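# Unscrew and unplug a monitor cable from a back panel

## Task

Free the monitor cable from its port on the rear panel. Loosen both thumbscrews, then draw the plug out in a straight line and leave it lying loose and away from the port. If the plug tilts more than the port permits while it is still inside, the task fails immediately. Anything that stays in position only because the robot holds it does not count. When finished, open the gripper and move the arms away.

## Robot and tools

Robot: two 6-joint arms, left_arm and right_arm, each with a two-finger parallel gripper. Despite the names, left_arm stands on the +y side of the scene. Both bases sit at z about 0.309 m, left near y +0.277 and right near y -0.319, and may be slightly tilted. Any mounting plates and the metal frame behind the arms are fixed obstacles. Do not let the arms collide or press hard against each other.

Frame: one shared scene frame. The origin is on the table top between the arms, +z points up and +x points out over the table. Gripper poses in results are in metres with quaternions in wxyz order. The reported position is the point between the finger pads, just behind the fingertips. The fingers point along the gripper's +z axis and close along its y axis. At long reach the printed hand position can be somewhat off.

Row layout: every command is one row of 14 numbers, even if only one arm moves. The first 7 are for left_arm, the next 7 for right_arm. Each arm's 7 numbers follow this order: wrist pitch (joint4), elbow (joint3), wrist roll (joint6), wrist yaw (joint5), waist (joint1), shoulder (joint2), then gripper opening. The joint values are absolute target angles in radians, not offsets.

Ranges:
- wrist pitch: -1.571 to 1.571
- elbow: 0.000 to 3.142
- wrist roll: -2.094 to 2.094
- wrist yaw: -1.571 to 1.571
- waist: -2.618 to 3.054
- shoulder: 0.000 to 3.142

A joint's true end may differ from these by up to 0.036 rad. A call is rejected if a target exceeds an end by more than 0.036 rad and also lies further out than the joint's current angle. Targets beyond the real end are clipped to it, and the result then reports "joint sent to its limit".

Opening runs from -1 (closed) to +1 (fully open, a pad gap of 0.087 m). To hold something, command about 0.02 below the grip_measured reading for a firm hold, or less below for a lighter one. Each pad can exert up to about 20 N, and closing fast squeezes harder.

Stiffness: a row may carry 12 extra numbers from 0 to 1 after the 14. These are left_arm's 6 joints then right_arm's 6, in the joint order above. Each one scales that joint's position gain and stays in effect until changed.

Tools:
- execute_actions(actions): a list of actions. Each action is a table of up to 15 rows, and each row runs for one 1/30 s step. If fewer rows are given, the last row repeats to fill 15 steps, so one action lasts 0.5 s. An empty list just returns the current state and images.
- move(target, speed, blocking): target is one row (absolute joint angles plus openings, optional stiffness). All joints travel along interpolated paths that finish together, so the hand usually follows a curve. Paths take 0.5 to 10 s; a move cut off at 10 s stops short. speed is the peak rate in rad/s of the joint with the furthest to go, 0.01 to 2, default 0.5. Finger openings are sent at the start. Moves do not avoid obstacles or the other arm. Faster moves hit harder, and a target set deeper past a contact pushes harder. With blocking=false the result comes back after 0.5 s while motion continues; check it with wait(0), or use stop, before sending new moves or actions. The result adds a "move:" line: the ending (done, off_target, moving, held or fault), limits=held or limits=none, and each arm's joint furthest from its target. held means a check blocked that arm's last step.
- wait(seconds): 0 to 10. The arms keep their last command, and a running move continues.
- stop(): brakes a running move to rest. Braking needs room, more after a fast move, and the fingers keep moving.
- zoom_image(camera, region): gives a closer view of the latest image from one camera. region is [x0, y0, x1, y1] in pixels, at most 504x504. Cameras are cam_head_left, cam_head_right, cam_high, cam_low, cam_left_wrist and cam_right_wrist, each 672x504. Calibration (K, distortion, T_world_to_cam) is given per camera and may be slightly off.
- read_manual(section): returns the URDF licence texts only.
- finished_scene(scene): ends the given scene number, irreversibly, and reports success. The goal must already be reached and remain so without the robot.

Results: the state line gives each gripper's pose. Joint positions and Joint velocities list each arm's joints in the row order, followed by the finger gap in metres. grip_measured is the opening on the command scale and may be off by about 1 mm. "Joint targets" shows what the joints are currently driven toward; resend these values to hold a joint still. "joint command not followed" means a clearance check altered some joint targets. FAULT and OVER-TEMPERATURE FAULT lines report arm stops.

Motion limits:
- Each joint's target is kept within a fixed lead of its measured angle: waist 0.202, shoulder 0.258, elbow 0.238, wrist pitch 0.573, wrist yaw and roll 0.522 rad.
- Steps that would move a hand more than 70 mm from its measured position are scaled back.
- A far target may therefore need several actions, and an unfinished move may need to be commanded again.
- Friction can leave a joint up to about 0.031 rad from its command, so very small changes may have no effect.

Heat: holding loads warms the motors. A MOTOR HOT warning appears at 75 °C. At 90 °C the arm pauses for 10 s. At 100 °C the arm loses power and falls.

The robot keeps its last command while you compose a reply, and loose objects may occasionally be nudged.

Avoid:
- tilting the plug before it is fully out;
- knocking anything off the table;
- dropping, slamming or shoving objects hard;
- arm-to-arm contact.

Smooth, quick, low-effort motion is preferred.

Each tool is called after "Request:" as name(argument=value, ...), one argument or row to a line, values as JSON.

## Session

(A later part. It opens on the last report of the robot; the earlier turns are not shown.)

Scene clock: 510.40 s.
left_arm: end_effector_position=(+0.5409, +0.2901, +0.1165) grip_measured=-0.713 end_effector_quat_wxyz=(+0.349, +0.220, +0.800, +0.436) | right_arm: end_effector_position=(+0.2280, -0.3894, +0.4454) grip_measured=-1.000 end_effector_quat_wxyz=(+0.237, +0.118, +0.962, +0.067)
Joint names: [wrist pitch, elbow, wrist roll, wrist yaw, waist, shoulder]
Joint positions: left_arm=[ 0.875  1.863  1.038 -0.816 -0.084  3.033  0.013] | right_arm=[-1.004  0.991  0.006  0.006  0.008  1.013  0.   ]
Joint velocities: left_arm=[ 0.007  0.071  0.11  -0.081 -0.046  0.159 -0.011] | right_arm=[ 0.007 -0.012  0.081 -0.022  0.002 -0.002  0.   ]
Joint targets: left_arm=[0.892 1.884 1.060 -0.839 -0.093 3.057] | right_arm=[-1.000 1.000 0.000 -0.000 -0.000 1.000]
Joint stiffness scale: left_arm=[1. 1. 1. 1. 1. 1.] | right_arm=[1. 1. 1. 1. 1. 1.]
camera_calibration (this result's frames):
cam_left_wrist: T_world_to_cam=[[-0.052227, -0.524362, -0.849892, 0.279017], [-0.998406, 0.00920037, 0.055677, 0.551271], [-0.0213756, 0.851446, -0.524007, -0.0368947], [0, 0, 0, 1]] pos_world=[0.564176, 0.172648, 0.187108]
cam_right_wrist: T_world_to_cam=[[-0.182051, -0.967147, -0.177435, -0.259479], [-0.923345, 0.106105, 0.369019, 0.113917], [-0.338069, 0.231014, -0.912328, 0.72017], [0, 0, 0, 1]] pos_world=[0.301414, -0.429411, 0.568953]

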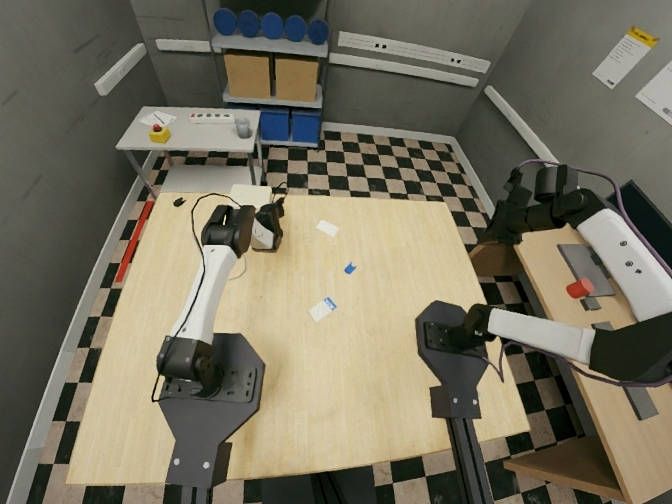

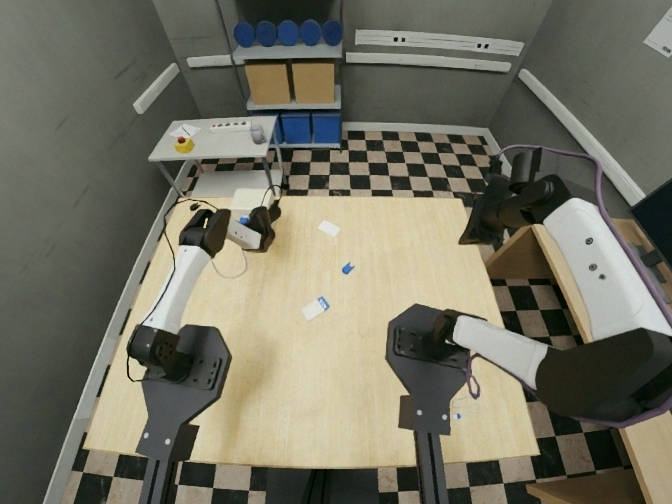

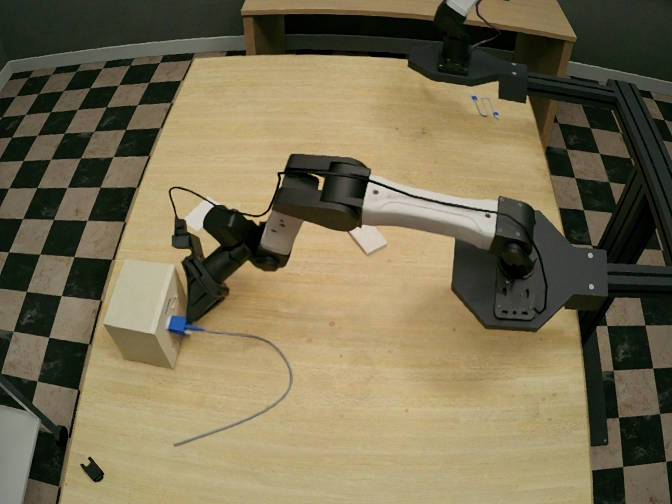

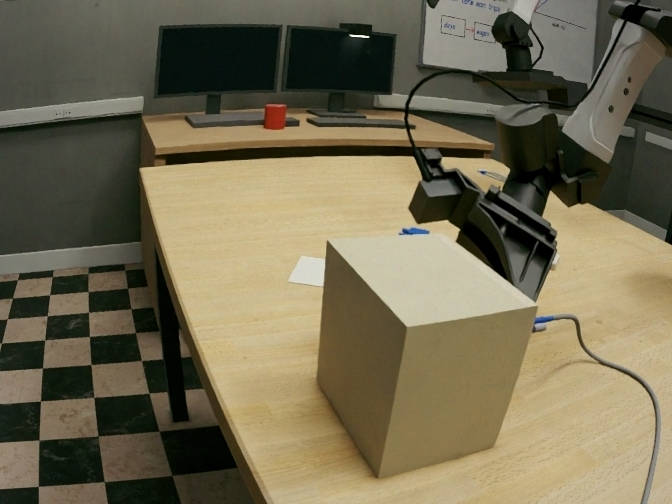

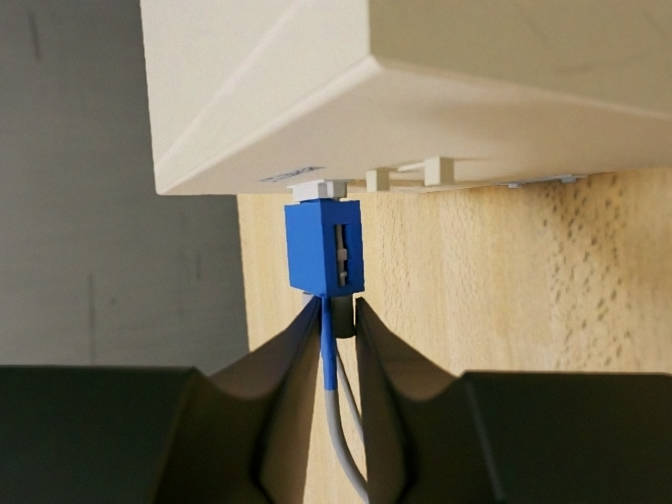

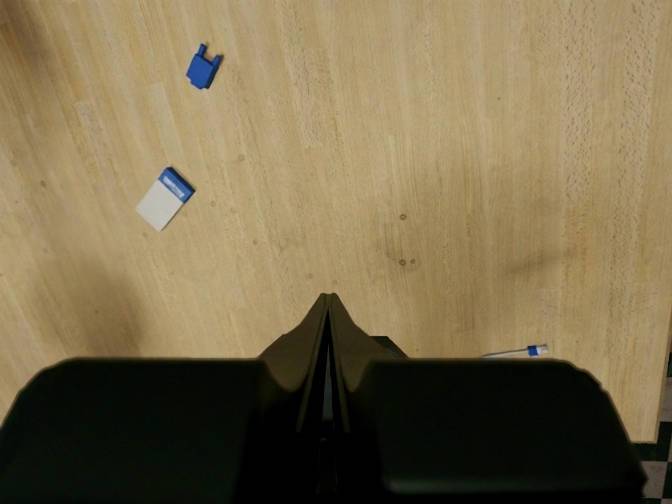

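Request:
execute_actions(
  actions=[
    [[0.889,1.873,1.055,-0.835,-0.09,3.047,-0.79,-1,1,0,0,0,1,-1],[0.889,1.873,1.055,-0.835,-0.09,3.047,-0.83,-1,1,0,0,0,1,-1],[0.889,1.873,1.055,-0.835,-0.09,3.047,-0.85,-1,1,0,0,0,1,-1],[0.889,1.873,1.055,-0.835,-0.09,3.047,-0.9,-1,1,0,0,0,1,-1],[0.769,1.853,0.912,-0.8,-0.08,3.037,-0.9,-1,1,0,0,0,1,-1],[0.769,1.799,0.912,-0.76,-0.071,2.977,-0.9,-1,1,0,0,0,1,-1],[0.769,1.799,0.912,-0.76,-0.071,2.977,-0.9,-1,1,0,0,0,1,-1],[0.769,1.799,0.912,-0.76,-0.071,2.977,-0.9,-1,1,0,0,0,1,-1],[0.769,1.799,0.912,-0.76,-0.071,2.977,-0.9,-1,1,0,0,0,1,-1],[0.769,1.799,0.912,-0.76,-0.071,2.977,-0.9,-1,1,0,0,0,1,-1],[0.769,1.799,0.912,-0.76,-0.071,2.977,-0.9,-1,1,0,0,0,1,-1],[0.691,1.76,0.814,-0.708,-0.058,2.921,-0.9,-1,1,0,0,0,1,-1]],
    [[0.691,1.76,0.814,-0.708,-0.058,2.921,-0.9,-1,1,0,0,0,1,-1],[0.691,1.76,0.814,-0.708,-0.058,2.921,-0.9,-1,1,0,0,0,1,-1],[0.621,1.726,0.726,-0.65,-0.044,2.872,-0.9,-1,1,0,0,0,1,-1],[0.621,1.726,0.726,-0.65,-0.044,2.872,-0.9,-1,1,0,0,0,1,-1],[0.621,1.726,0.726,-0.65,-0.044,2.872,-0.9,-1,1,0,0,0,1,-1],[0.621,1.726,0.726,-0.65,-0.044,2.872,-0.9,-1,1,0,0,0,1,-1],[0.621,1.726,0.726,-0.65,-0.044,2.872,-0.9,-1,1,0,0,0,1,-1],[0.621,1.726,0.726,-0.65,-0.044,2.872,-0.9,-1,1,0,0,0,1,-1],[0.558,1.702,0.647,-0.588,-0.027,2.829,-0.9,-1,1,0,0,0,1,-1]],
    [[0.496,1.685,0.57,-0.52,-0.0047,2.791,-0.9,-1,1,0,0,0,1,-1],[0.496,1.685,0.57,-0.52,-0.0047,2.791,-0.9,-1,1,0,0,0,1,-1],[0.496,1.685,0.57,-0.52,-0.0047,2.791,-0.9,-1,1,0,0,0,1,-1],[0.496,1.685,0.57,-0.52,-0.0047,2.791,-0.9,-1,1,0,0,0,1,-1],[0.496,1.685,0.57,-0.52,-0.0047,2.791,-0.9,-1,1,0,0,0,1,-1],[0.446,1.673,0.503,-0.448,0.0159,2.758,-0.9,-1,1,0,0,0,1,-1],[0.446,1.673,0.503,-0.448,0.0159,2.758,-0.9,-1,1,0,0,0,1,-1],[0.446,1.673,0.503,-0.448,0.0159,2.758,-0.9,-1,1,0,0,0,1,-1],[0.446,1.673,0.503,-0.448,0.0159,2.758,-0.9,-1,1,0,0,0,1,-1],[0.446,1.673,0.503,-0.448,0.0159,2.758,-0.9,-1,1,0,0,0,1,-1],[0.402,1.665,0.443,-0.375,0.038,2.729,-0.9,-1,1,0,0,0,1,-1]],
    [[0.36,1.669,0.387,-0.3,0.0615,2.706,-0.9,-1,1,0,0,0,1,-1],[0.36,1.669,0.387,-0.3,0.0615,2.706,-0.9,-1,1,0,0,0,1,-1],[0.36,1.669,0.387,-0.3,0.0615,2.706,-0.9,-1,1,0,0,0,1,-1],[0.36,1.669,0.387,-0.3,0.0615,2.706,-0.9,-1,1,0,0,0,1,-1],[0.36,1.669,0.387,-0.3,0.0615,2.706,-0.9,-1,1,0,0,0,1,-1],[0.329,1.678,0.348,-0.24,0.0863,2.689,-0.9,-1,1,0,0,0,1,-1],[0.329,1.678,0.348,-0.24,0.0863,2.689,-0.9,-1,1,0,0,0,1,-1],[0.329,1.678,0.348,-0.24,0.0863,2.689,-0.9,-1,1,0,0,0,1,-1],[0.329,1.678,0.348,-0.24,0.0863,2.689,-0.9,-1,1,0,0,0,1,-1],[0.329,1.678,0.348,-0.24,0.0863,2.689,-0.9,-1,1,0,0,0,1,-1],[0.329,1.678,0.348,-0.24,0.0863,2.689,-0.9,-1,1,0,0,0,1,-1],[0.329,1.678,0.348,-0.24,0.0863,2.689,-0.9,-1,1,0,0,0,1,-1],[0.349,1.685,0.36,-0.258,0.078,2.699,-0.78,-1,1,0,0,0,1,-1]],
    [[0.412,1.693,0.44,-0.372,0.044,2.732,-0.77,-1,1,0,0,0,1,-1],[0.412,1.693,0.44,-0.372,0.044,2.732,-0.77,-1,1,0,0,0,1,-1],[0.412,1.693,0.44,-0.372,0.044,2.732,-0.77,-1,1,0,0,0,1,-1],[0.412,1.693,0.44,-0.372,0.044,2.732,-0.77,-1,1,0,0,0,1,-1],[0.412,1.693,0.44,-0.372,0.044,2.732,-0.77,-1,1,0,0,0,1,-1],[0.459,1.702,0.5,-0.445,0.02,2.753,-0.76,-1,1,0,0,0,1,-1],[0.459,1.702,0.5,-0.445,0.02,2.753,-0.76,-1,1,0,0,0,1,-1],[0.459,1.702,0.5,-0.445,0.02,2.753,-0.76,-1,1,0,0,0,1,-1],[0.459,1.702,0.5,-0.445,0.02,2.753,-0.76,-1,1,0,0,0,1,-1],[0.459,1.702,0.5,-0.445,0.02,2.753,-0.76,-1,1,0,0,0,1,-1],[0.51,1.709,0.564,-0.52,-0.004,2.78,-0.75,-1,1,0,0,0,1,-1]],
    [[0.564,1.722,0.633,-0.585,-0.025,2.812,-0.74,-1,1,0,0,0,1,-1],[0.564,1.722,0.633,-0.585,-0.025,2.812,-0.74,-1,1,0,0,0,1,-1],[0.564,1.722,0.633,-0.585,-0.025,2.812,-0.74,-1,1,0,0,0,1,-1],[0.564,1.722,0.633,-0.585,-0.025,2.812,-0.74,-1,1,0,0,0,1,-1],[0.564,1.722,0.633,-0.585,-0.025,2.812,-0.74,-1,1,0,0,0,1,-1],[0.623,1.738,0.71,-0.645,-0.042,2.85,-0.72,-1,1,0,0,0,1,-1],[0.623,1.738,0.71,-0.645,-0.042,2.85,-0.72,-1,1,0,0,0,1,-1],[0.623,1.738,0.71,-0.645,-0.042,2.85,-0.72,-1,1,0,0,0,1,-1],[0.623,1.738,0.71,-0.645,-0.042,2.85,-0.72,-1,1,0,0,0,1,-1],[0.623,1.738,0.71,-0.645,-0.042,2.85,-0.72,-1,1,0,0,0,1,-1],[0.689,1.763,0.795,-0.705,-0.059,2.892,-0.7,-1,1,0,0,0,1,-1]],
    [[0.762,1.796,0.889,-0.76,-0.0736,2.944,-0.7,-1,1,0,0,0,1,-1],[0.762,1.796,0.889,-0.76,-0.0736,2.944,-0.7,-1,1,0,0,0,1,-1],[0.762,1.796,0.889,-0.76,-0.0736,2.944,-0.7,-1,1,0,0,0,1,-1],[0.762,1.796,0.889,-0.76,-0.0736,2.944,-0.7,-1,1,0,0,0,1,-1],[0.762,1.796,0.889,-0.76,-0.0736,2.944,-0.7,-1,1,0,0,0,1,-1],[0.842,1.836,0.995,-0.812,-0.084,3.0,-0.7,-1,1,0,0,0,1,-1],[0.842,1.836,0.995,-0.812,-0.084,3.0,-0.7,-1,1,0,0,0,1,-1],[0.842,1.836,0.995,-0.812,-0.084,3.0,-0.7,-1,1,0,0,0,1,-1],[0.842,1.836,0.995,-0.812,-0.084,3.0,-0.7,-1,1,0,0,0,1,-1],[0.842,1.836,0.995,-0.812,-0.084,3.0,-0.7,-1,1,0,0,0,1,-1],[0.929,1.868,1.11,-0.855,-0.09,3.04,-0.7,-1,1,0,0,0,1,-1],[0.929,1.868,1.11,-0.855,-0.09,3.04,-0.7,-1,1,0,0,0,1,-1],[0.929,1.884,1.11,-0.855,-0.093,3.057,-0.7,-1,1,0,0,0,1,-1],[0.929,1.884,1.11,-0.855,-0.093,3.057,-0.7,-1,1,0,0,0,1,-1],[0.892,1.884,1.06,-0.839,-0.093,3.057,-0.72,-1,1,0,0,0,1,-1]],
  ],
)

Request:
zoom_image(
  camera="cam_left_wrist",
  region=[260, 170, 420, 350],
)

Scene clock: 516.87 s.
left_arm: end_effector_position=(+0.5409, +0.2901, +0.1166) grip_measured=-0.713 end_effector_quat_wxyz=(+0.349, +0.220, +0.800, +0.436) | right_arm: end_effector_position=(+0.2280, -0.3894, +0.4454) grip_measured=-1.000 end_effector_quat_wxyz=(+0.237, +0.118, +0.962, +0.067)
Joint names: [wrist pitch, elbow, wrist roll, wrist yaw, waist, shoulder]
Joint positions: left_arm=[ 0.876  1.863  1.038 -0.817 -0.084  3.033  0.013] | right_arm=[-1.004  0.991  0.006  0.006  0.008  1.013  0.   ]
Joint velocities: left_arm=[ 0.037  0.085  0.022 -0.037 -0.017  0.173 -0.015] | right_arm=[-0.007  0.007 -0.051 -0.066 -0.017 -0.007  0.   ]
Joint targets: left_arm=[0.892 1.884 1.060 -0.839 -0.093 3.057] | right_arm=[-1.000 1.000 0.000 -0.000 0.000 1.000]
Joint stiffness scale: left_arm=[1. 1. 1. 1. 1. 1.] | right_arm=[1. 1. 1. 1. 1. 1.]
camera_calibration (this result's frames):
cam_left_wrist: T_world_to_cam=[[-0.0517292, -0.524318, -0.84995, 0.278828], [-0.998428, 0.00877229, 0.0553544, 0.551425], [-0.0215673, 0.851477, -0.523948, -0.0368169], [0, 0, 0, 1]] pos_world=[0.564188, 0.172706, 0.187176]
cam_right_wrist: T_world_to_cam=[[-0.182051, -0.967147, -0.177435, -0.259479], [-0.923345, 0.106105, 0.369019, 0.113917], [-0.338069, 0.231014, -0.912328, 0.72017], [0, 0, 0, 1]] pos_world=[0.301414, -0.429411, 0.568953]

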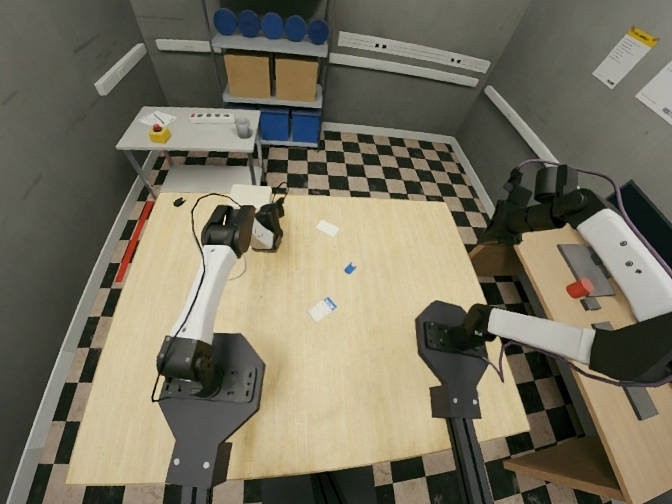

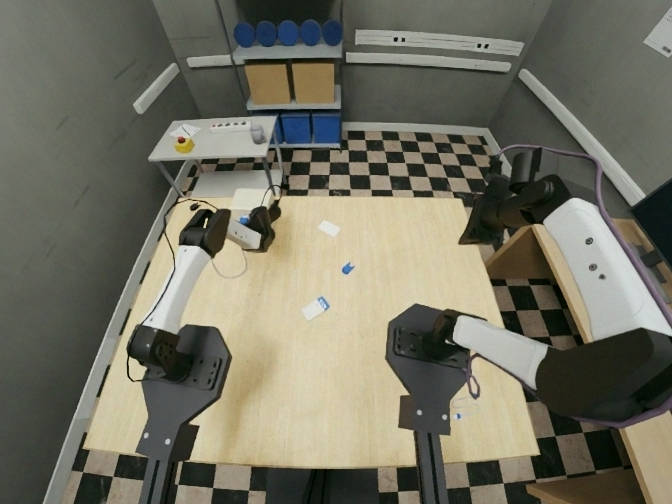

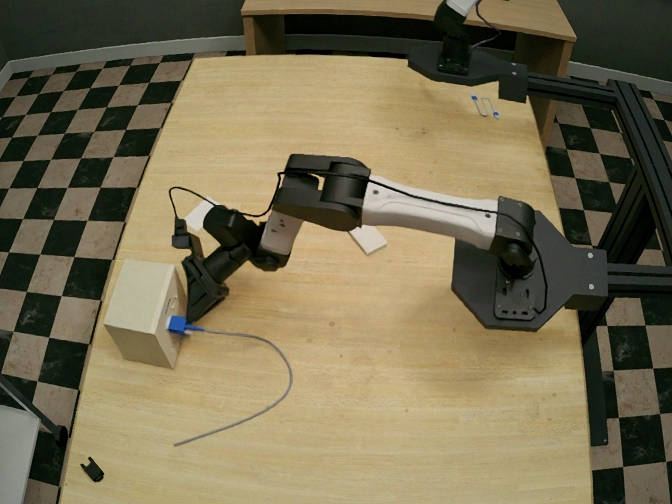

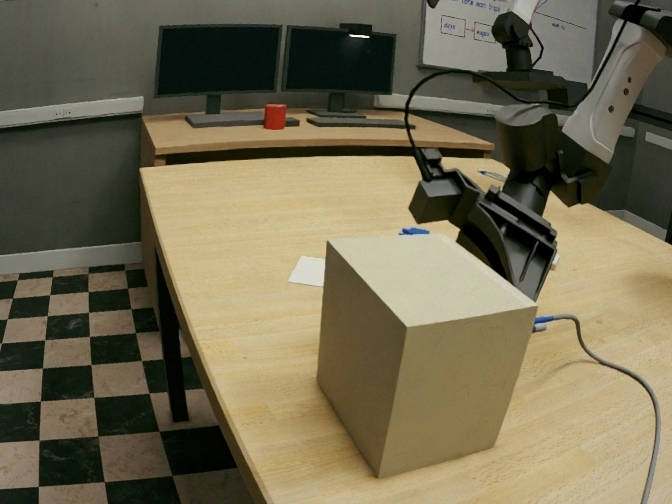

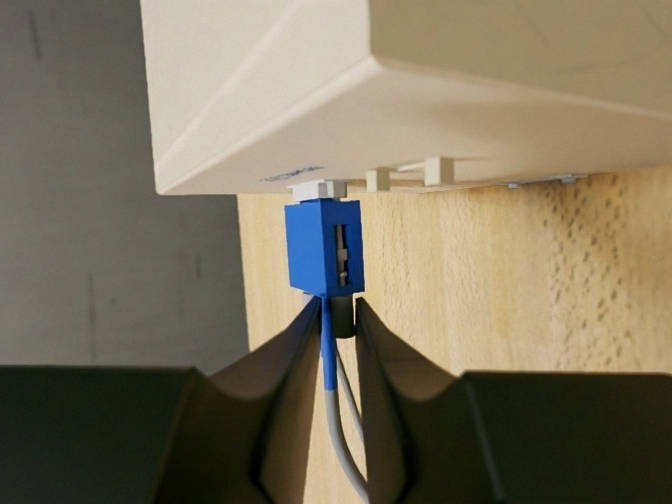

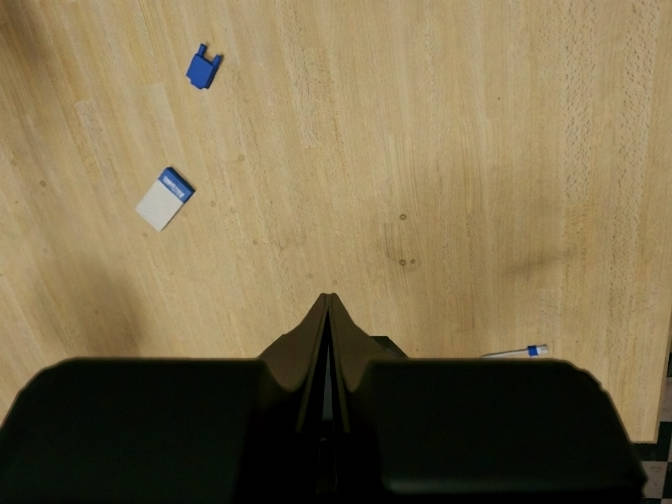

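Region (260, 170, 420, 350) of cam_left_wrist's 672x504 image, scaled by 2.800, with more detail than that image has.

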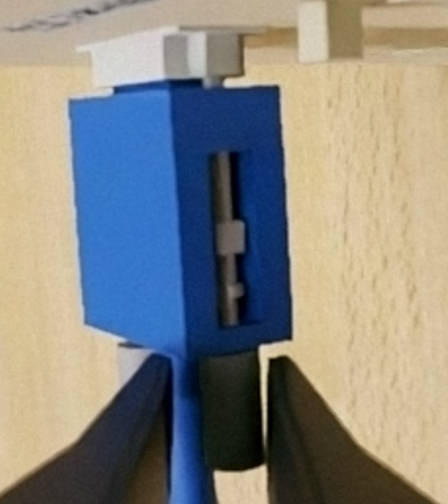

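Request:
execute_actions(
  actions=[
    [[0.889,1.873,1.055,-0.835,-0.09,3.047,-0.79,-1,1,0,0,0,1,-1],[0.889,1.873,1.055,-0.835,-0.09,3.047,-0.83,-1,1,0,0,0,1,-1],[0.889,1.873,1.055,-0.835,-0.09,3.047,-0.85,-1,1,0,0,0,1,-1],[0.889,1.873,1.055,-0.835,-0.09,3.047,-0.9,-1,1,0,0,0,1,-1],[0.769,1.853,0.912,-0.8,-0.08,3.037,-0.9,-1,1,0,0,0,1,-1],[0.769,1.799,0.912,-0.76,-0.071,2.977,-0.9,-1,1,0,0,0,1,-1],[0.769,1.799,0.912,-0.76,-0.071,2.977,-0.9,-1,1,0,0,0,1,-1],[0.769,1.799,0.912,-0.76,-0.071,2.977,-0.9,-1,1,0,0,0,1,-1],[0.769,1.799,0.912,-0.76,-0.071,2.977,-0.9,-1,1,0,0,0,1,-1],[0.769,1.799,0.912,-0.76,-0.071,2.977,-0.9,-1,1,0,0,0,1,-1],[0.769,1.799,0.912,-0.76,-0.071,2.977,-0.9,-1,1,0,0,0,1,-1],[0.691,1.76,0.814,-0.708,-0.058,2.921,-0.9,-1,1,0,0,0,1,-1]],
    [[0.691,1.76,0.814,-0.708,-0.058,2.921,-0.9,-1,1,0,0,0,1,-1],[0.691,1.76,0.814,-0.708,-0.058,2.921,-0.9,-1,1,0,0,0,1,-1],[0.621,1.726,0.726,-0.65,-0.044,2.872,-0.9,-1,1,0,0,0,1,-1],[0.621,1.726,0.726,-0.65,-0.044,2.872,-0.9,-1,1,0,0,0,1,-1],[0.621,1.726,0.726,-0.65,-0.044,2.872,-0.9,-1,1,0,0,0,1,-1],[0.621,1.726,0.726,-0.65,-0.044,2.872,-0.9,-1,1,0,0,0,1,-1],[0.621,1.726,0.726,-0.65,-0.044,2.872,-0.9,-1,1,0,0,0,1,-1],[0.621,1.726,0.726,-0.65,-0.044,2.872,-0.9,-1,1,0,0,0,1,-1],[0.558,1.702,0.647,-0.588,-0.027,2.829,-0.9,-1,1,0,0,0,1,-1]],
    [[0.496,1.685,0.57,-0.52,-0.0047,2.791,-0.9,-1,1,0,0,0,1,-1],[0.496,1.685,0.57,-0.52,-0.0047,2.791,-0.9,-1,1,0,0,0,1,-1],[0.496,1.685,0.57,-0.52,-0.0047,2.791,-0.9,-1,1,0,0,0,1,-1],[0.496,1.685,0.57,-0.52,-0.0047,2.791,-0.9,-1,1,0,0,0,1,-1],[0.496,1.685,0.57,-0.52,-0.0047,2.791,-0.9,-1,1,0,0,0,1,-1],[0.446,1.673,0.503,-0.448,0.0159,2.758,-0.9,-1,1,0,0,0,1,-1],[0.446,1.673,0.503,-0.448,0.0159,2.758,-0.9,-1,1,0,0,0,1,-1],[0.446,1.673,0.503,-0.448,0.0159,2.758,-0.9,-1,1,0,0,0,1,-1],[0.446,1.673,0.503,-0.448,0.0159,2.758,-0.9,-1,1,0,0,0,1,-1],[0.446,1.673,0.503,-0.448,0.0159,2.758,-0.9,-1,1,0,0,0,1,-1],[0.402,1.665,0.443,-0.375,0.038,2.729,-0.9,-1,1,0,0,0,1,-1]],
    [[0.36,1.669,0.387,-0.3,0.0615,2.706,-0.9,-1,1,0,0,0,1,-1],[0.36,1.669,0.387,-0.3,0.0615,2.706,-0.9,-1,1,0,0,0,1,-1],[0.36,1.669,0.387,-0.3,0.0615,2.706,-0.9,-1,1,0,0,0,1,-1],[0.36,1.669,0.387,-0.3,0.0615,2.706,-0.9,-1,1,0,0,0,1,-1],[0.36,1.669,0.387,-0.3,0.0615,2.706,-0.9,-1,1,0,0,0,1,-1],[0.329,1.678,0.348,-0.24,0.0863,2.689,-0.9,-1,1,0,0,0,1,-1],[0.329,1.678,0.348,-0.24,0.0863,2.689,-0.9,-1,1,0,0,0,1,-1],[0.329,1.678,0.348,-0.24,0.0863,2.689,-0.9,-1,1,0,0,0,1,-1],[0.329,1.678,0.348,-0.24,0.0863,2.689,-0.9,-1,1,0,0,0,1,-1],[0.329,1.678,0.348,-0.24,0.0863,2.689,-0.9,-1,1,0,0,0,1,-1],[0.329,1.678,0.348,-0.24,0.0863,2.689,-0.9,-1,1,0,0,0,1,-1],[0.329,1.678,0.348,-0.24,0.0863,2.689,-0.9,-1,1,0,0,0,1,-1],[0.349,1.685,0.36,-0.258,0.078,2.699,-0.78,-1,1,0,0,0,1,-1]],
    [[0.412,1.693,0.44,-0.372,0.044,2.732,-0.77,-1,1,0,0,0,1,-1],[0.412,1.693,0.44,-0.372,0.044,2.732,-0.77,-1,1,0,0,0,1,-1],[0.412,1.693,0.44,-0.372,0.044,2.732,-0.77,-1,1,0,0,0,1,-1],[0.412,1.693,0.44,-0.372,0.044,2.732,-0.77,-1,1,0,0,0,1,-1],[0.412,1.693,0.44,-0.372,0.044,2.732,-0.77,-1,1,0,0,0,1,-1],[0.459,1.702,0.5,-0.445,0.02,2.753,-0.76,-1,1,0,0,0,1,-1],[0.459,1.702,0.5,-0.445,0.02,2.753,-0.76,-1,1,0,0,0,1,-1],[0.459,1.702,0.5,-0.445,0.02,2.753,-0.76,-1,1,0,0,0,1,-1],[0.459,1.702,0.5,-0.445,0.02,2.753,-0.76,-1,1,0,0,0,1,-1],[0.459,1.702,0.5,-0.445,0.02,2.753,-0.76,-1,1,0,0,0,1,-1],[0.51,1.709,0.564,-0.52,-0.004,2.78,-0.75,-1,1,0,0,0,1,-1]],
    [[0.564,1.722,0.633,-0.585,-0.025,2.812,-0.74,-1,1,0,0,0,1,-1],[0.564,1.722,0.633,-0.585,-0.025,2.812,-0.74,-1,1,0,0,0,1,-1],[0.564,1.722,0.633,-0.585,-0.025,2.812,-0.74,-1,1,0,0,0,1,-1],[0.564,1.722,0.633,-0.585,-0.025,2.812,-0.74,-1,1,0,0,0,1,-1],[0.564,1.722,0.633,-0.585,-0.025,2.812,-0.74,-1,1,0,0,0,1,-1],[0.623,1.738,0.71,-0.645,-0.042,2.85,-0.72,-1,1,0,0,0,1,-1],[0.623,1.738,0.71,-0.645,-0.042,2.85,-0.72,-1,1,0,0,0,1,-1],[0.623,1.738,0.71,-0.645,-0.042,2.85,-0.72,-1,1,0,0,0,1,-1],[0.623,1.738,0.71,-0.645,-0.042,2.85,-0.72,-1,1,0,0,0,1,-1],[0.623,1.738,0.71,-0.645,-0.042,2.85,-0.72,-1,1,0,0,0,1,-1],[0.689,1.763,0.795,-0.705,-0.059,2.894,-0.7,-1,1,0,0,0,1,-1]],
    [[0.762,1.796,0.889,-0.76,-0.0736,2.947,-0.7,-1,1,0,0,0,1,-1],[0.762,1.796,0.889,-0.76,-0.0736,2.947,-0.7,-1,1,0,0,0,1,-1],[0.762,1.796,0.889,-0.76,-0.0736,2.947,-0.7,-1,1,0,0,0,1,-1],[0.762,1.796,0.889,-0.76,-0.0736,2.947,-0.7,-1,1,0,0,0,1,-1],[0.762,1.796,0.889,-0.76,-0.0736,2.947,-0.7,-1,1,0,0,0,1,-1],[0.842,1.836,0.995,-0.812,-0.084,3.004,-0.7,-1,1,0,0,0,1,-1],[0.842,1.836,0.995,-0.812,-0.084,3.004,-0.7,-1,1,0,0,0,1,-1],[0.842,1.836,0.995,-0.812,-0.084,3.004,-0.7,-1,1,0,0,0,1,-1],[0.842,1.836,0.995,-0.812,-0.084,3.004,-0.7,-1,1,0,0,0,1,-1],[0.842,1.836,0.995,-0.812,-0.084,3.004,-0.7,-1,1,0,0,0,1,-1],[0.929,1.868,1.11,-0.855,-0.09,3.047,-0.7,-1,1,0,0,0,1,-1],[0.929,1.868,1.11,-0.855,-0.09,3.047,-0.7,-1,1,0,0,0,1,-1],[0.929,1.884,1.11,-0.855,-0.093,3.062,-0.7,-1,1,0,0,0,1,-1],[0.929,1.884,1.11,-0.855,-0.093,3.062,-0.7,-1,1,0,0,0,1,-1],[0.892,1.884,1.06,-0.839,-0.093,3.057,-0.72,-1,1,0,0,0,1,-1]],
  ],
)

Scene clock: 522.77 s.
left_arm: end_effector_position=(+0.5401, +0.2907, +0.1154) grip_measured=-0.713 end_effector_quat_wxyz=(+0.347, +0.220, +0.800, +0.437) | right_arm: end_effector_position=(+0.2280, -0.3894, +0.4454) grip_measured=-1.000 end_effector_quat_wxyz=(+0.237, +0.118, +0.962, +0.067)
Joint names: [wrist pitch, elbow, wrist roll, wrist yaw, waist, shoulder]
Joint positions: left_arm=[ 0.877  1.864  1.039 -0.818 -0.084  3.036  0.013] | right_arm=[-1.004  0.991  0.006  0.006  0.008  1.013  0.   ]
Joint velocities: left_arm=[-0.051  0.071  0.125 -0.066 -0.037  0.125 -0.012] | right_arm=[-0.022  0.002 -0.037  0.081 -0.007  0.012  0.   ]
Joint targets: left_arm=[0.892 1.884 1.060 -0.839 -0.093 3.057] | right_arm=[-1.000 1.000 -0.000 0.000 0.000 1.000]
Joint stiffness scale: left_arm=[1. 1. 1. 1. 1. 1.] | right_arm=[1. 1. 1. 1. 1. 1.]
camera_calibration (this result's frames):
cam_left_wrist: T_world_to_cam=[[-0.0525382, -0.522845, -0.850807, 0.278136], [-0.998325, 0.00682336, 0.0574544, 0.550917], [-0.0242343, 0.852401, -0.522327, -0.0369846], [0, 0, 0, 1]] pos_world=[0.56371, 0.173188, 0.185669]
cam_right_wrist: T_world_to_cam=[[-0.182051, -0.967147, -0.177435, -0.259479], [-0.923345, 0.106105, 0.369019, 0.113917], [-0.338069, 0.231014, -0.912328, 0.72017], [0, 0, 0, 1]] pos_world=[0.301414, -0.429411, 0.568953]

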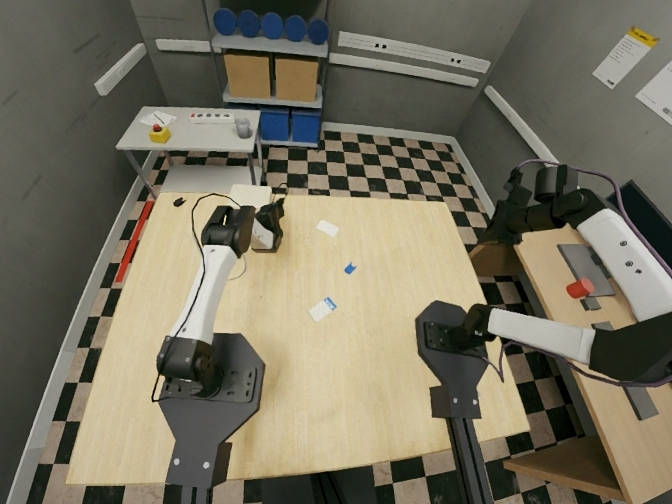

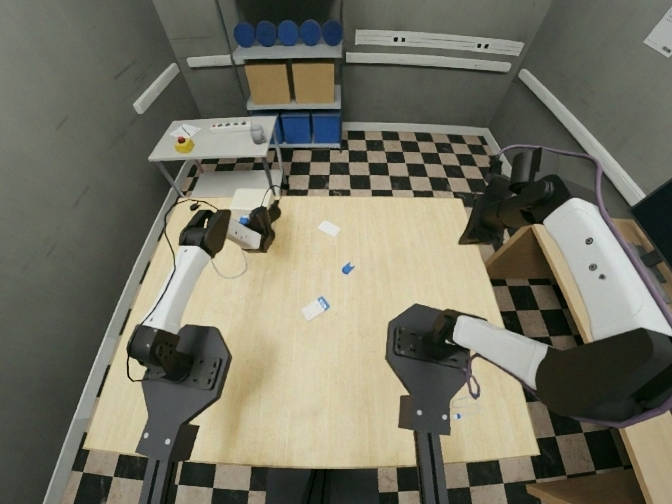

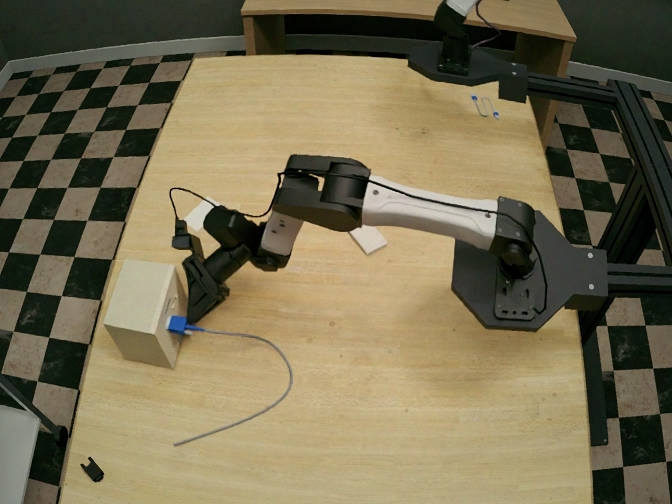

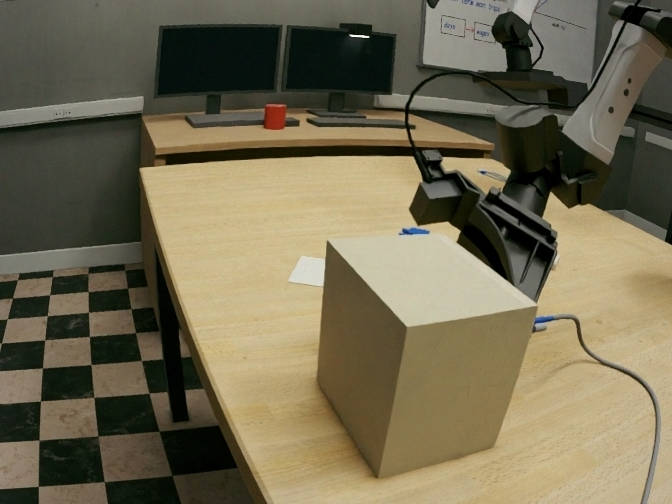

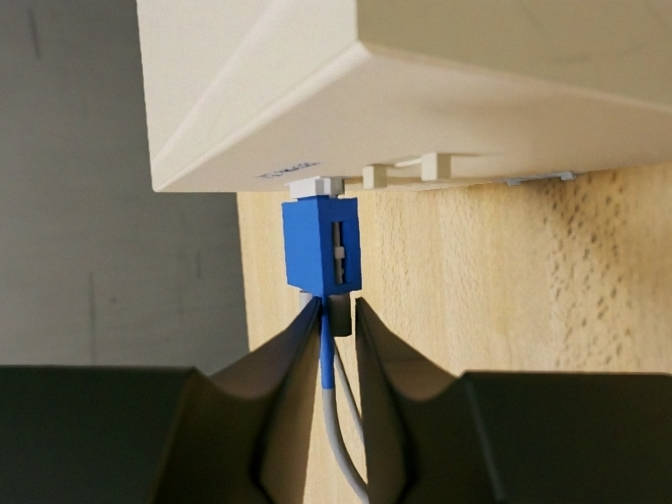

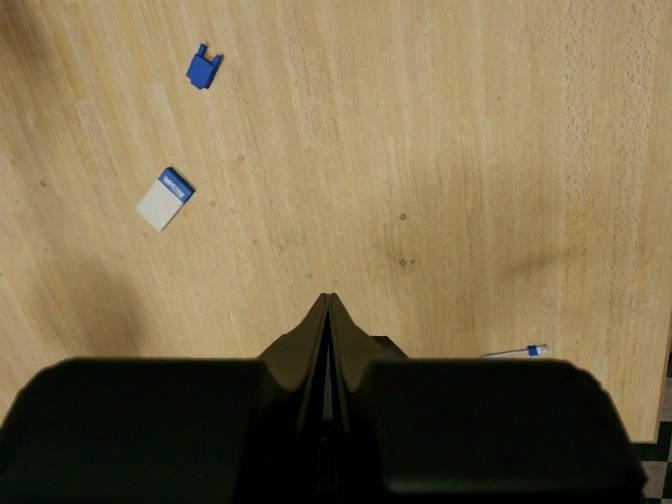

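Better centred.

Request:
execute_actions(
  actions=[
    [[0.889,1.873,1.055,-0.835,-0.09,3.047,-0.79,-1,1,0,0,0,1,-1],[0.889,1.873,1.055,-0.835,-0.09,3.047,-0.83,-1,1,0,0,0,1,-1],[0.889,1.873,1.055,-0.835,-0.09,3.047,-0.85,-1,1,0,0,0,1,-1],[0.889,1.873,1.055,-0.835,-0.09,3.047,-0.9,-1,1,0,0,0,1,-1],[0.769,1.853,0.912,-0.8,-0.08,3.037,-0.9,-1,1,0,0,0,1,-1],[0.769,1.799,0.912,-0.76,-0.071,2.977,-0.9,-1,1,0,0,0,1,-1],[0.769,1.799,0.912,-0.76,-0.071,2.977,-0.9,-1,1,0,0,0,1,-1],[0.769,1.799,0.912,-0.76,-0.071,2.977,-0.9,-1,1,0,0,0,1,-1],[0.769,1.799,0.912,-0.76,-0.071,2.977,-0.9,-1,1,0,0,0,1,-1],[0.769,1.799,0.912,-0.76,-0.071,2.977,-0.9,-1,1,0,0,0,1,-1],[0.769,1.799,0.912,-0.76,-0.071,2.977,-0.9,-1,1,0,0,0,1,-1],[0.691,1.76,0.814,-0.708,-0.058,2.921,-0.9,-1,1,0,0,0,1,-1]],
    [[0.691,1.76,0.814,-0.708,-0.058,2.921,-0.9,-1,1,0,0,0,1,-1],[0.691,1.76,0.814,-0.708,-0.058,2.921,-0.9,-1,1,0,0,0,1,-1],[0.621,1.726,0.726,-0.65,-0.044,2.872,-0.9,-1,1,0,0,0,1,-1],[0.621,1.726,0.726,-0.65,-0.044,2.872,-0.9,-1,1,0,0,0,1,-1],[0.621,1.726,0.726,-0.65,-0.044,2.872,-0.9,-1,1,0,0,0,1,-1],[0.621,1.726,0.726,-0.65,-0.044,2.872,-0.9,-1,1,0,0,0,1,-1],[0.621,1.726,0.726,-0.65,-0.044,2.872,-0.9,-1,1,0,0,0,1,-1],[0.621,1.726,0.726,-0.65,-0.044,2.872,-0.9,-1,1,0,0,0,1,-1],[0.558,1.702,0.647,-0.588,-0.027,2.829,-0.9,-1,1,0,0,0,1,-1]],
    [[0.496,1.685,0.57,-0.52,-0.0047,2.791,-0.9,-1,1,0,0,0,1,-1],[0.496,1.685,0.57,-0.52,-0.0047,2.791,-0.9,-1,1,0,0,0,1,-1],[0.496,1.685,0.57,-0.52,-0.0047,2.791,-0.9,-1,1,0,0,0,1,-1],[0.496,1.685,0.57,-0.52,-0.0047,2.791,-0.9,-1,1,0,0,0,1,-1],[0.496,1.685,0.57,-0.52,-0.0047,2.791,-0.9,-1,1,0,0,0,1,-1],[0.446,1.673,0.503,-0.448,0.0159,2.758,-0.9,-1,1,0,0,0,1,-1],[0.446,1.673,0.503,-0.448,0.0159,2.758,-0.9,-1,1,0,0,0,1,-1],[0.446,1.673,0.503,-0.448,0.0159,2.758,-0.9,-1,1,0,0,0,1,-1],[0.446,1.673,0.503,-0.448,0.0159,2.758,-0.9,-1,1,0,0,0,1,-1],[0.446,1.673,0.503,-0.448,0.0159,2.758,-0.9,-1,1,0,0,0,1,-1],[0.402,1.665,0.443,-0.375,0.038,2.729,-0.9,-1,1,0,0,0,1,-1]],
    [[0.36,1.669,0.387,-0.3,0.0615,2.706,-0.9,-1,1,0,0,0,1,-1],[0.36,1.669,0.387,-0.3,0.0615,2.706,-0.9,-1,1,0,0,0,1,-1],[0.36,1.669,0.387,-0.3,0.0615,2.706,-0.9,-1,1,0,0,0,1,-1],[0.36,1.669,0.387,-0.3,0.0615,2.706,-0.9,-1,1,0,0,0,1,-1],[0.36,1.669,0.387,-0.3,0.0615,2.706,-0.9,-1,1,0,0,0,1,-1],[0.329,1.678,0.348,-0.24,0.0863,2.689,-0.9,-1,1,0,0,0,1,-1],[0.329,1.678,0.348,-0.24,0.0863,2.689,-0.9,-1,1,0,0,0,1,-1],[0.329,1.678,0.348,-0.24,0.0863,2.689,-0.9,-1,1,0,0,0,1,-1],[0.329,1.678,0.348,-0.24,0.0863,2.689,-0.9,-1,1,0,0,0,1,-1],[0.329,1.678,0.348,-0.24,0.0863,2.689,-0.9,-1,1,0,0,0,1,-1],[0.329,1.678,0.348,-0.24,0.0863,2.689,-0.9,-1,1,0,0,0,1,-1],[0.329,1.678,0.348,-0.24,0.0863,2.689,-0.9,-1,1,0,0,0,1,-1],[0.349,1.685,0.36,-0.258,0.078,2.699,-0.78,-1,1,0,0,0,1,-1]],
    [[0.412,1.693,0.44,-0.372,0.044,2.732,-0.77,-1,1,0,0,0,1,-1],[0.412,1.693,0.44,-0.372,0.044,2.732,-0.77,-1,1,0,0,0,1,-1],[0.412,1.693,0.44,-0.372,0.044,2.732,-0.77,-1,1,0,0,0,1,-1],[0.412,1.693,0.44,-0.372,0.044,2.732,-0.77,-1,1,0,0,0,1,-1],[0.412,1.693,0.44,-0.372,0.044,2.732,-0.77,-1,1,0,0,0,1,-1],[0.459,1.702,0.5,-0.445,0.02,2.753,-0.76,-1,1,0,0,0,1,-1],[0.459,1.702,0.5,-0.445,0.02,2.753,-0.76,-1,1,0,0,0,1,-1],[0.459,1.702,0.5,-0.445,0.02,2.753,-0.76,-1,1,0,0,0,1,-1],[0.459,1.702,0.5,-0.445,0.02,2.753,-0.76,-1,1,0,0,0,1,-1],[0.459,1.702,0.5,-0.445,0.02,2.753,-0.76,-1,1,0,0,0,1,-1],[0.51,1.709,0.564,-0.52,-0.004,2.78,-0.75,-1,1,0,0,0,1,-1]],
    [[0.564,1.722,0.633,-0.585,-0.025,2.812,-0.74,-1,1,0,0,0,1,-1],[0.564,1.722,0.633,-0.585,-0.025,2.812,-0.74,-1,1,0,0,0,1,-1],[0.564,1.722,0.633,-0.585,-0.025,2.812,-0.74,-1,1,0,0,0,1,-1],[0.564,1.722,0.633,-0.585,-0.025,2.812,-0.74,-1,1,0,0,0,1,-1],[0.564,1.722,0.633,-0.585,-0.025,2.812,-0.74,-1,1,0,0,0,1,-1],[0.623,1.738,0.71,-0.645,-0.042,2.85,-0.72,-1,1,0,0,0,1,-1],[0.623,1.738,0.71,-0.645,-0.042,2.85,-0.72,-1,1,0,0,0,1,-1],[0.623,1.738,0.71,-0.645,-0.042,2.85,-0.72,-1,1,0,0,0,1,-1],[0.623,1.738,0.71,-0.645,-0.042,2.85,-0.72,-1,1,0,0,0,1,-1],[0.623,1.738,0.71,-0.645,-0.042,2.85,-0.72,-1,1,0,0,0,1,-1],[0.689,1.763,0.795,-0.705,-0.059,2.894,-0.7,-1,1,0,0,0,1,-1]],
    [[0.762,1.796,0.889,-0.76,-0.0736,2.947,-0.7,-1,1,0,0,0,1,-1],[0.762,1.796,0.889,-0.76,-0.0736,2.947,-0.7,-1,1,0,0,0,1,-1],[0.762,1.796,0.889,-0.76,-0.0736,2.947,-0.7,-1,1,0,0,0,1,-1],[0.762,1.796,0.889,-0.76,-0.0736,2.947,-0.7,-1,1,0,0,0,1,-1],[0.762,1.796,0.889,-0.76,-0.0736,2.947,-0.7,-1,1,0,0,0,1,-1],[0.842,1.836,0.995,-0.812,-0.084,3.004,-0.7,-1,1,0,0,0,1,-1],[0.842,1.836,0.995,-0.812,-0.084,3.004,-0.7,-1,1,0,0,0,1,-1],[0.842,1.836,0.995,-0.812,-0.084,3.004,-0.7,-1,1,0,0,0,1,-1],[0.842,1.836,0.995,-0.812,-0.084,3.004,-0.7,-1,1,0,0,0,1,-1],[0.842,1.836,0.995,-0.812,-0.084,3.004,-0.7,-1,1,0,0,0,1,-1],[0.929,1.868,1.11,-0.855,-0.09,3.047,-0.7,-1,1,0,0,0,1,-1],[0.929,1.868,1.11,-0.855,-0.09,3.047,-0.7,-1,1,0,0,0,1,-1],[0.929,1.884,1.11,-0.855,-0.093,3.062,-0.7,-1,1,0,0,0,1,-1],[0.929,1.884,1.11,-0.855,-0.093,3.062,-0.7,-1,1,0,0,0,1,-1],[0.892,1.884,1.06,-0.839,-0.093,3.057,-0.72,-1,1,0,0,0,1,-1]],
  ],
)

Scene clock: 528.60 s.
left_arm: end_effector_position=(+0.5400, +0.2904, +0.1152) grip_measured=-0.713 end_effector_quat_wxyz=(+0.347, +0.220, +0.800, +0.437) | right_arm: end_effector_position=(+0.2280, -0.3894, +0.4454) grip_measured=-1.000 end_effector_quat_wxyz=(+0.237, +0.118, +0.962, +0.067)
Joint names: [wrist pitch, elbow, wrist roll, wrist yaw, waist, shoulder]
Joint positions: left_arm=[ 0.877  1.864  1.039 -0.818 -0.084  3.036  0.013] | right_arm=[-1.004  0.991  0.006  0.006  0.008  1.013  0.   ]
Joint velocities: left_arm=[-0.022  0.066  0.125 -0.051 -0.027  0.125 -0.012] | right_arm=[-0.051 -0.002  0.007  0.066 -0.007 -0.017  0.   ]
Joint targets: left_arm=[0.892 1.884 1.060 -0.839 -0.093 3.057] | right_arm=[-1.000 1.000 -0.000 0.000 0.000 1.000]
Joint stiffness scale: left_arm=[1. 1. 1. 1. 1. 1.] | right_arm=[1. 1. 1. 1. 1. 1.]
camera_calibration (this result's frames):
cam_left_wrist: T_world_to_cam=[[-0.0527749, -0.523046, -0.850669, 0.278014], [-0.998317, 0.00714125, 0.057544, 0.550728], [-0.0240233, 0.852274, -0.522543, -0.0369143], [0, 0, 0, 1]] pos_world=[0.563587, 0.172942, 0.185517]
cam_right_wrist: T_world_to_cam=[[-0.182051, -0.967147, -0.177435, -0.259479], [-0.923345, 0.106105, 0.369019, 0.113917], [-0.338069, 0.231014, -0.912328, 0.72017], [0, 0, 0, 1]] pos_world=[0.301414, -0.429411, 0.568953]

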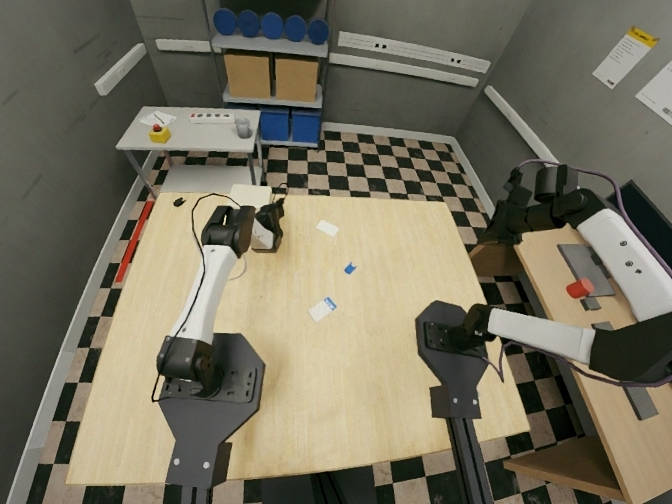

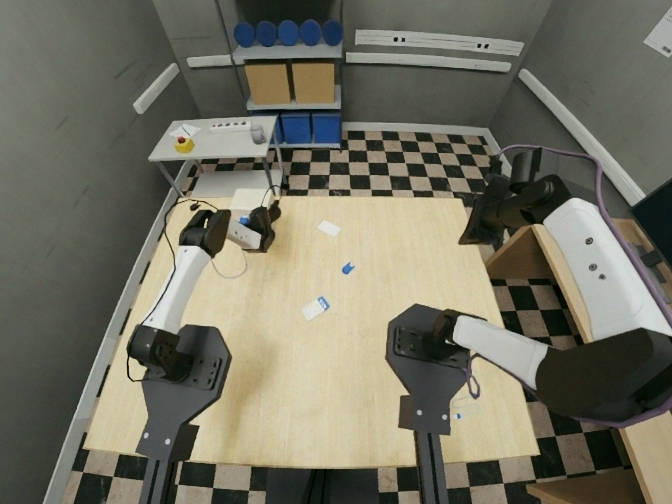

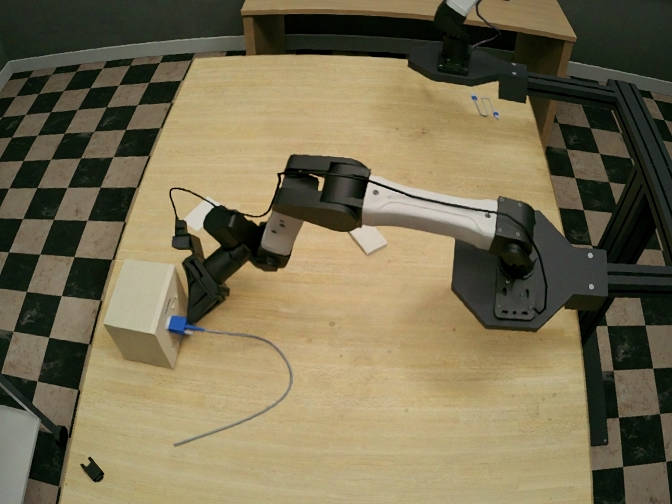

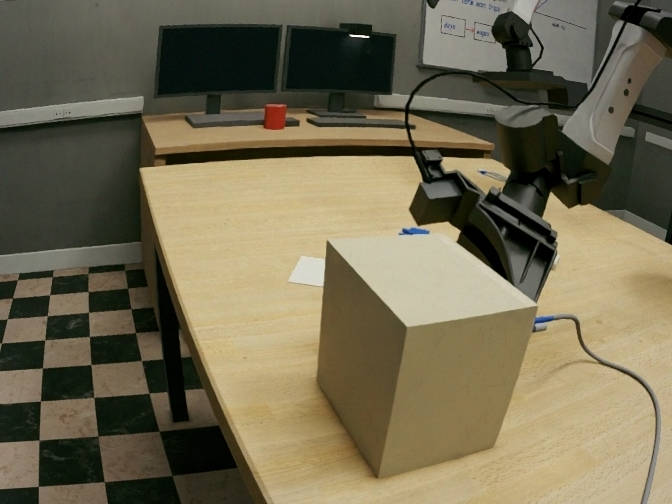

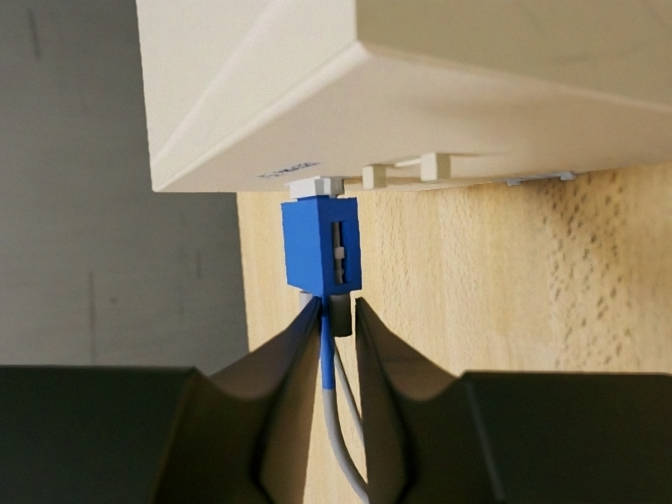

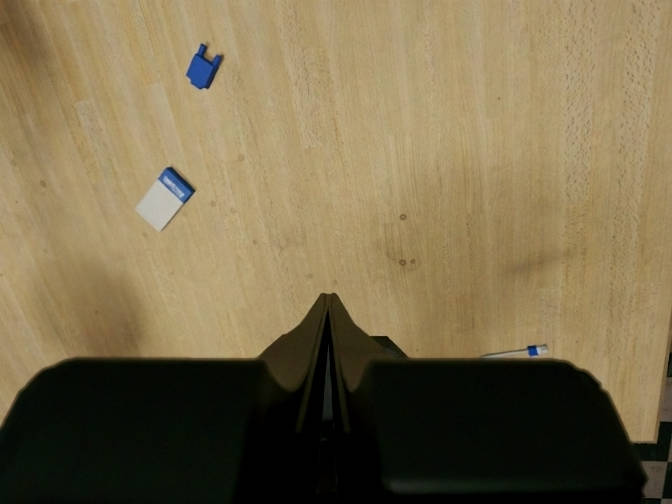

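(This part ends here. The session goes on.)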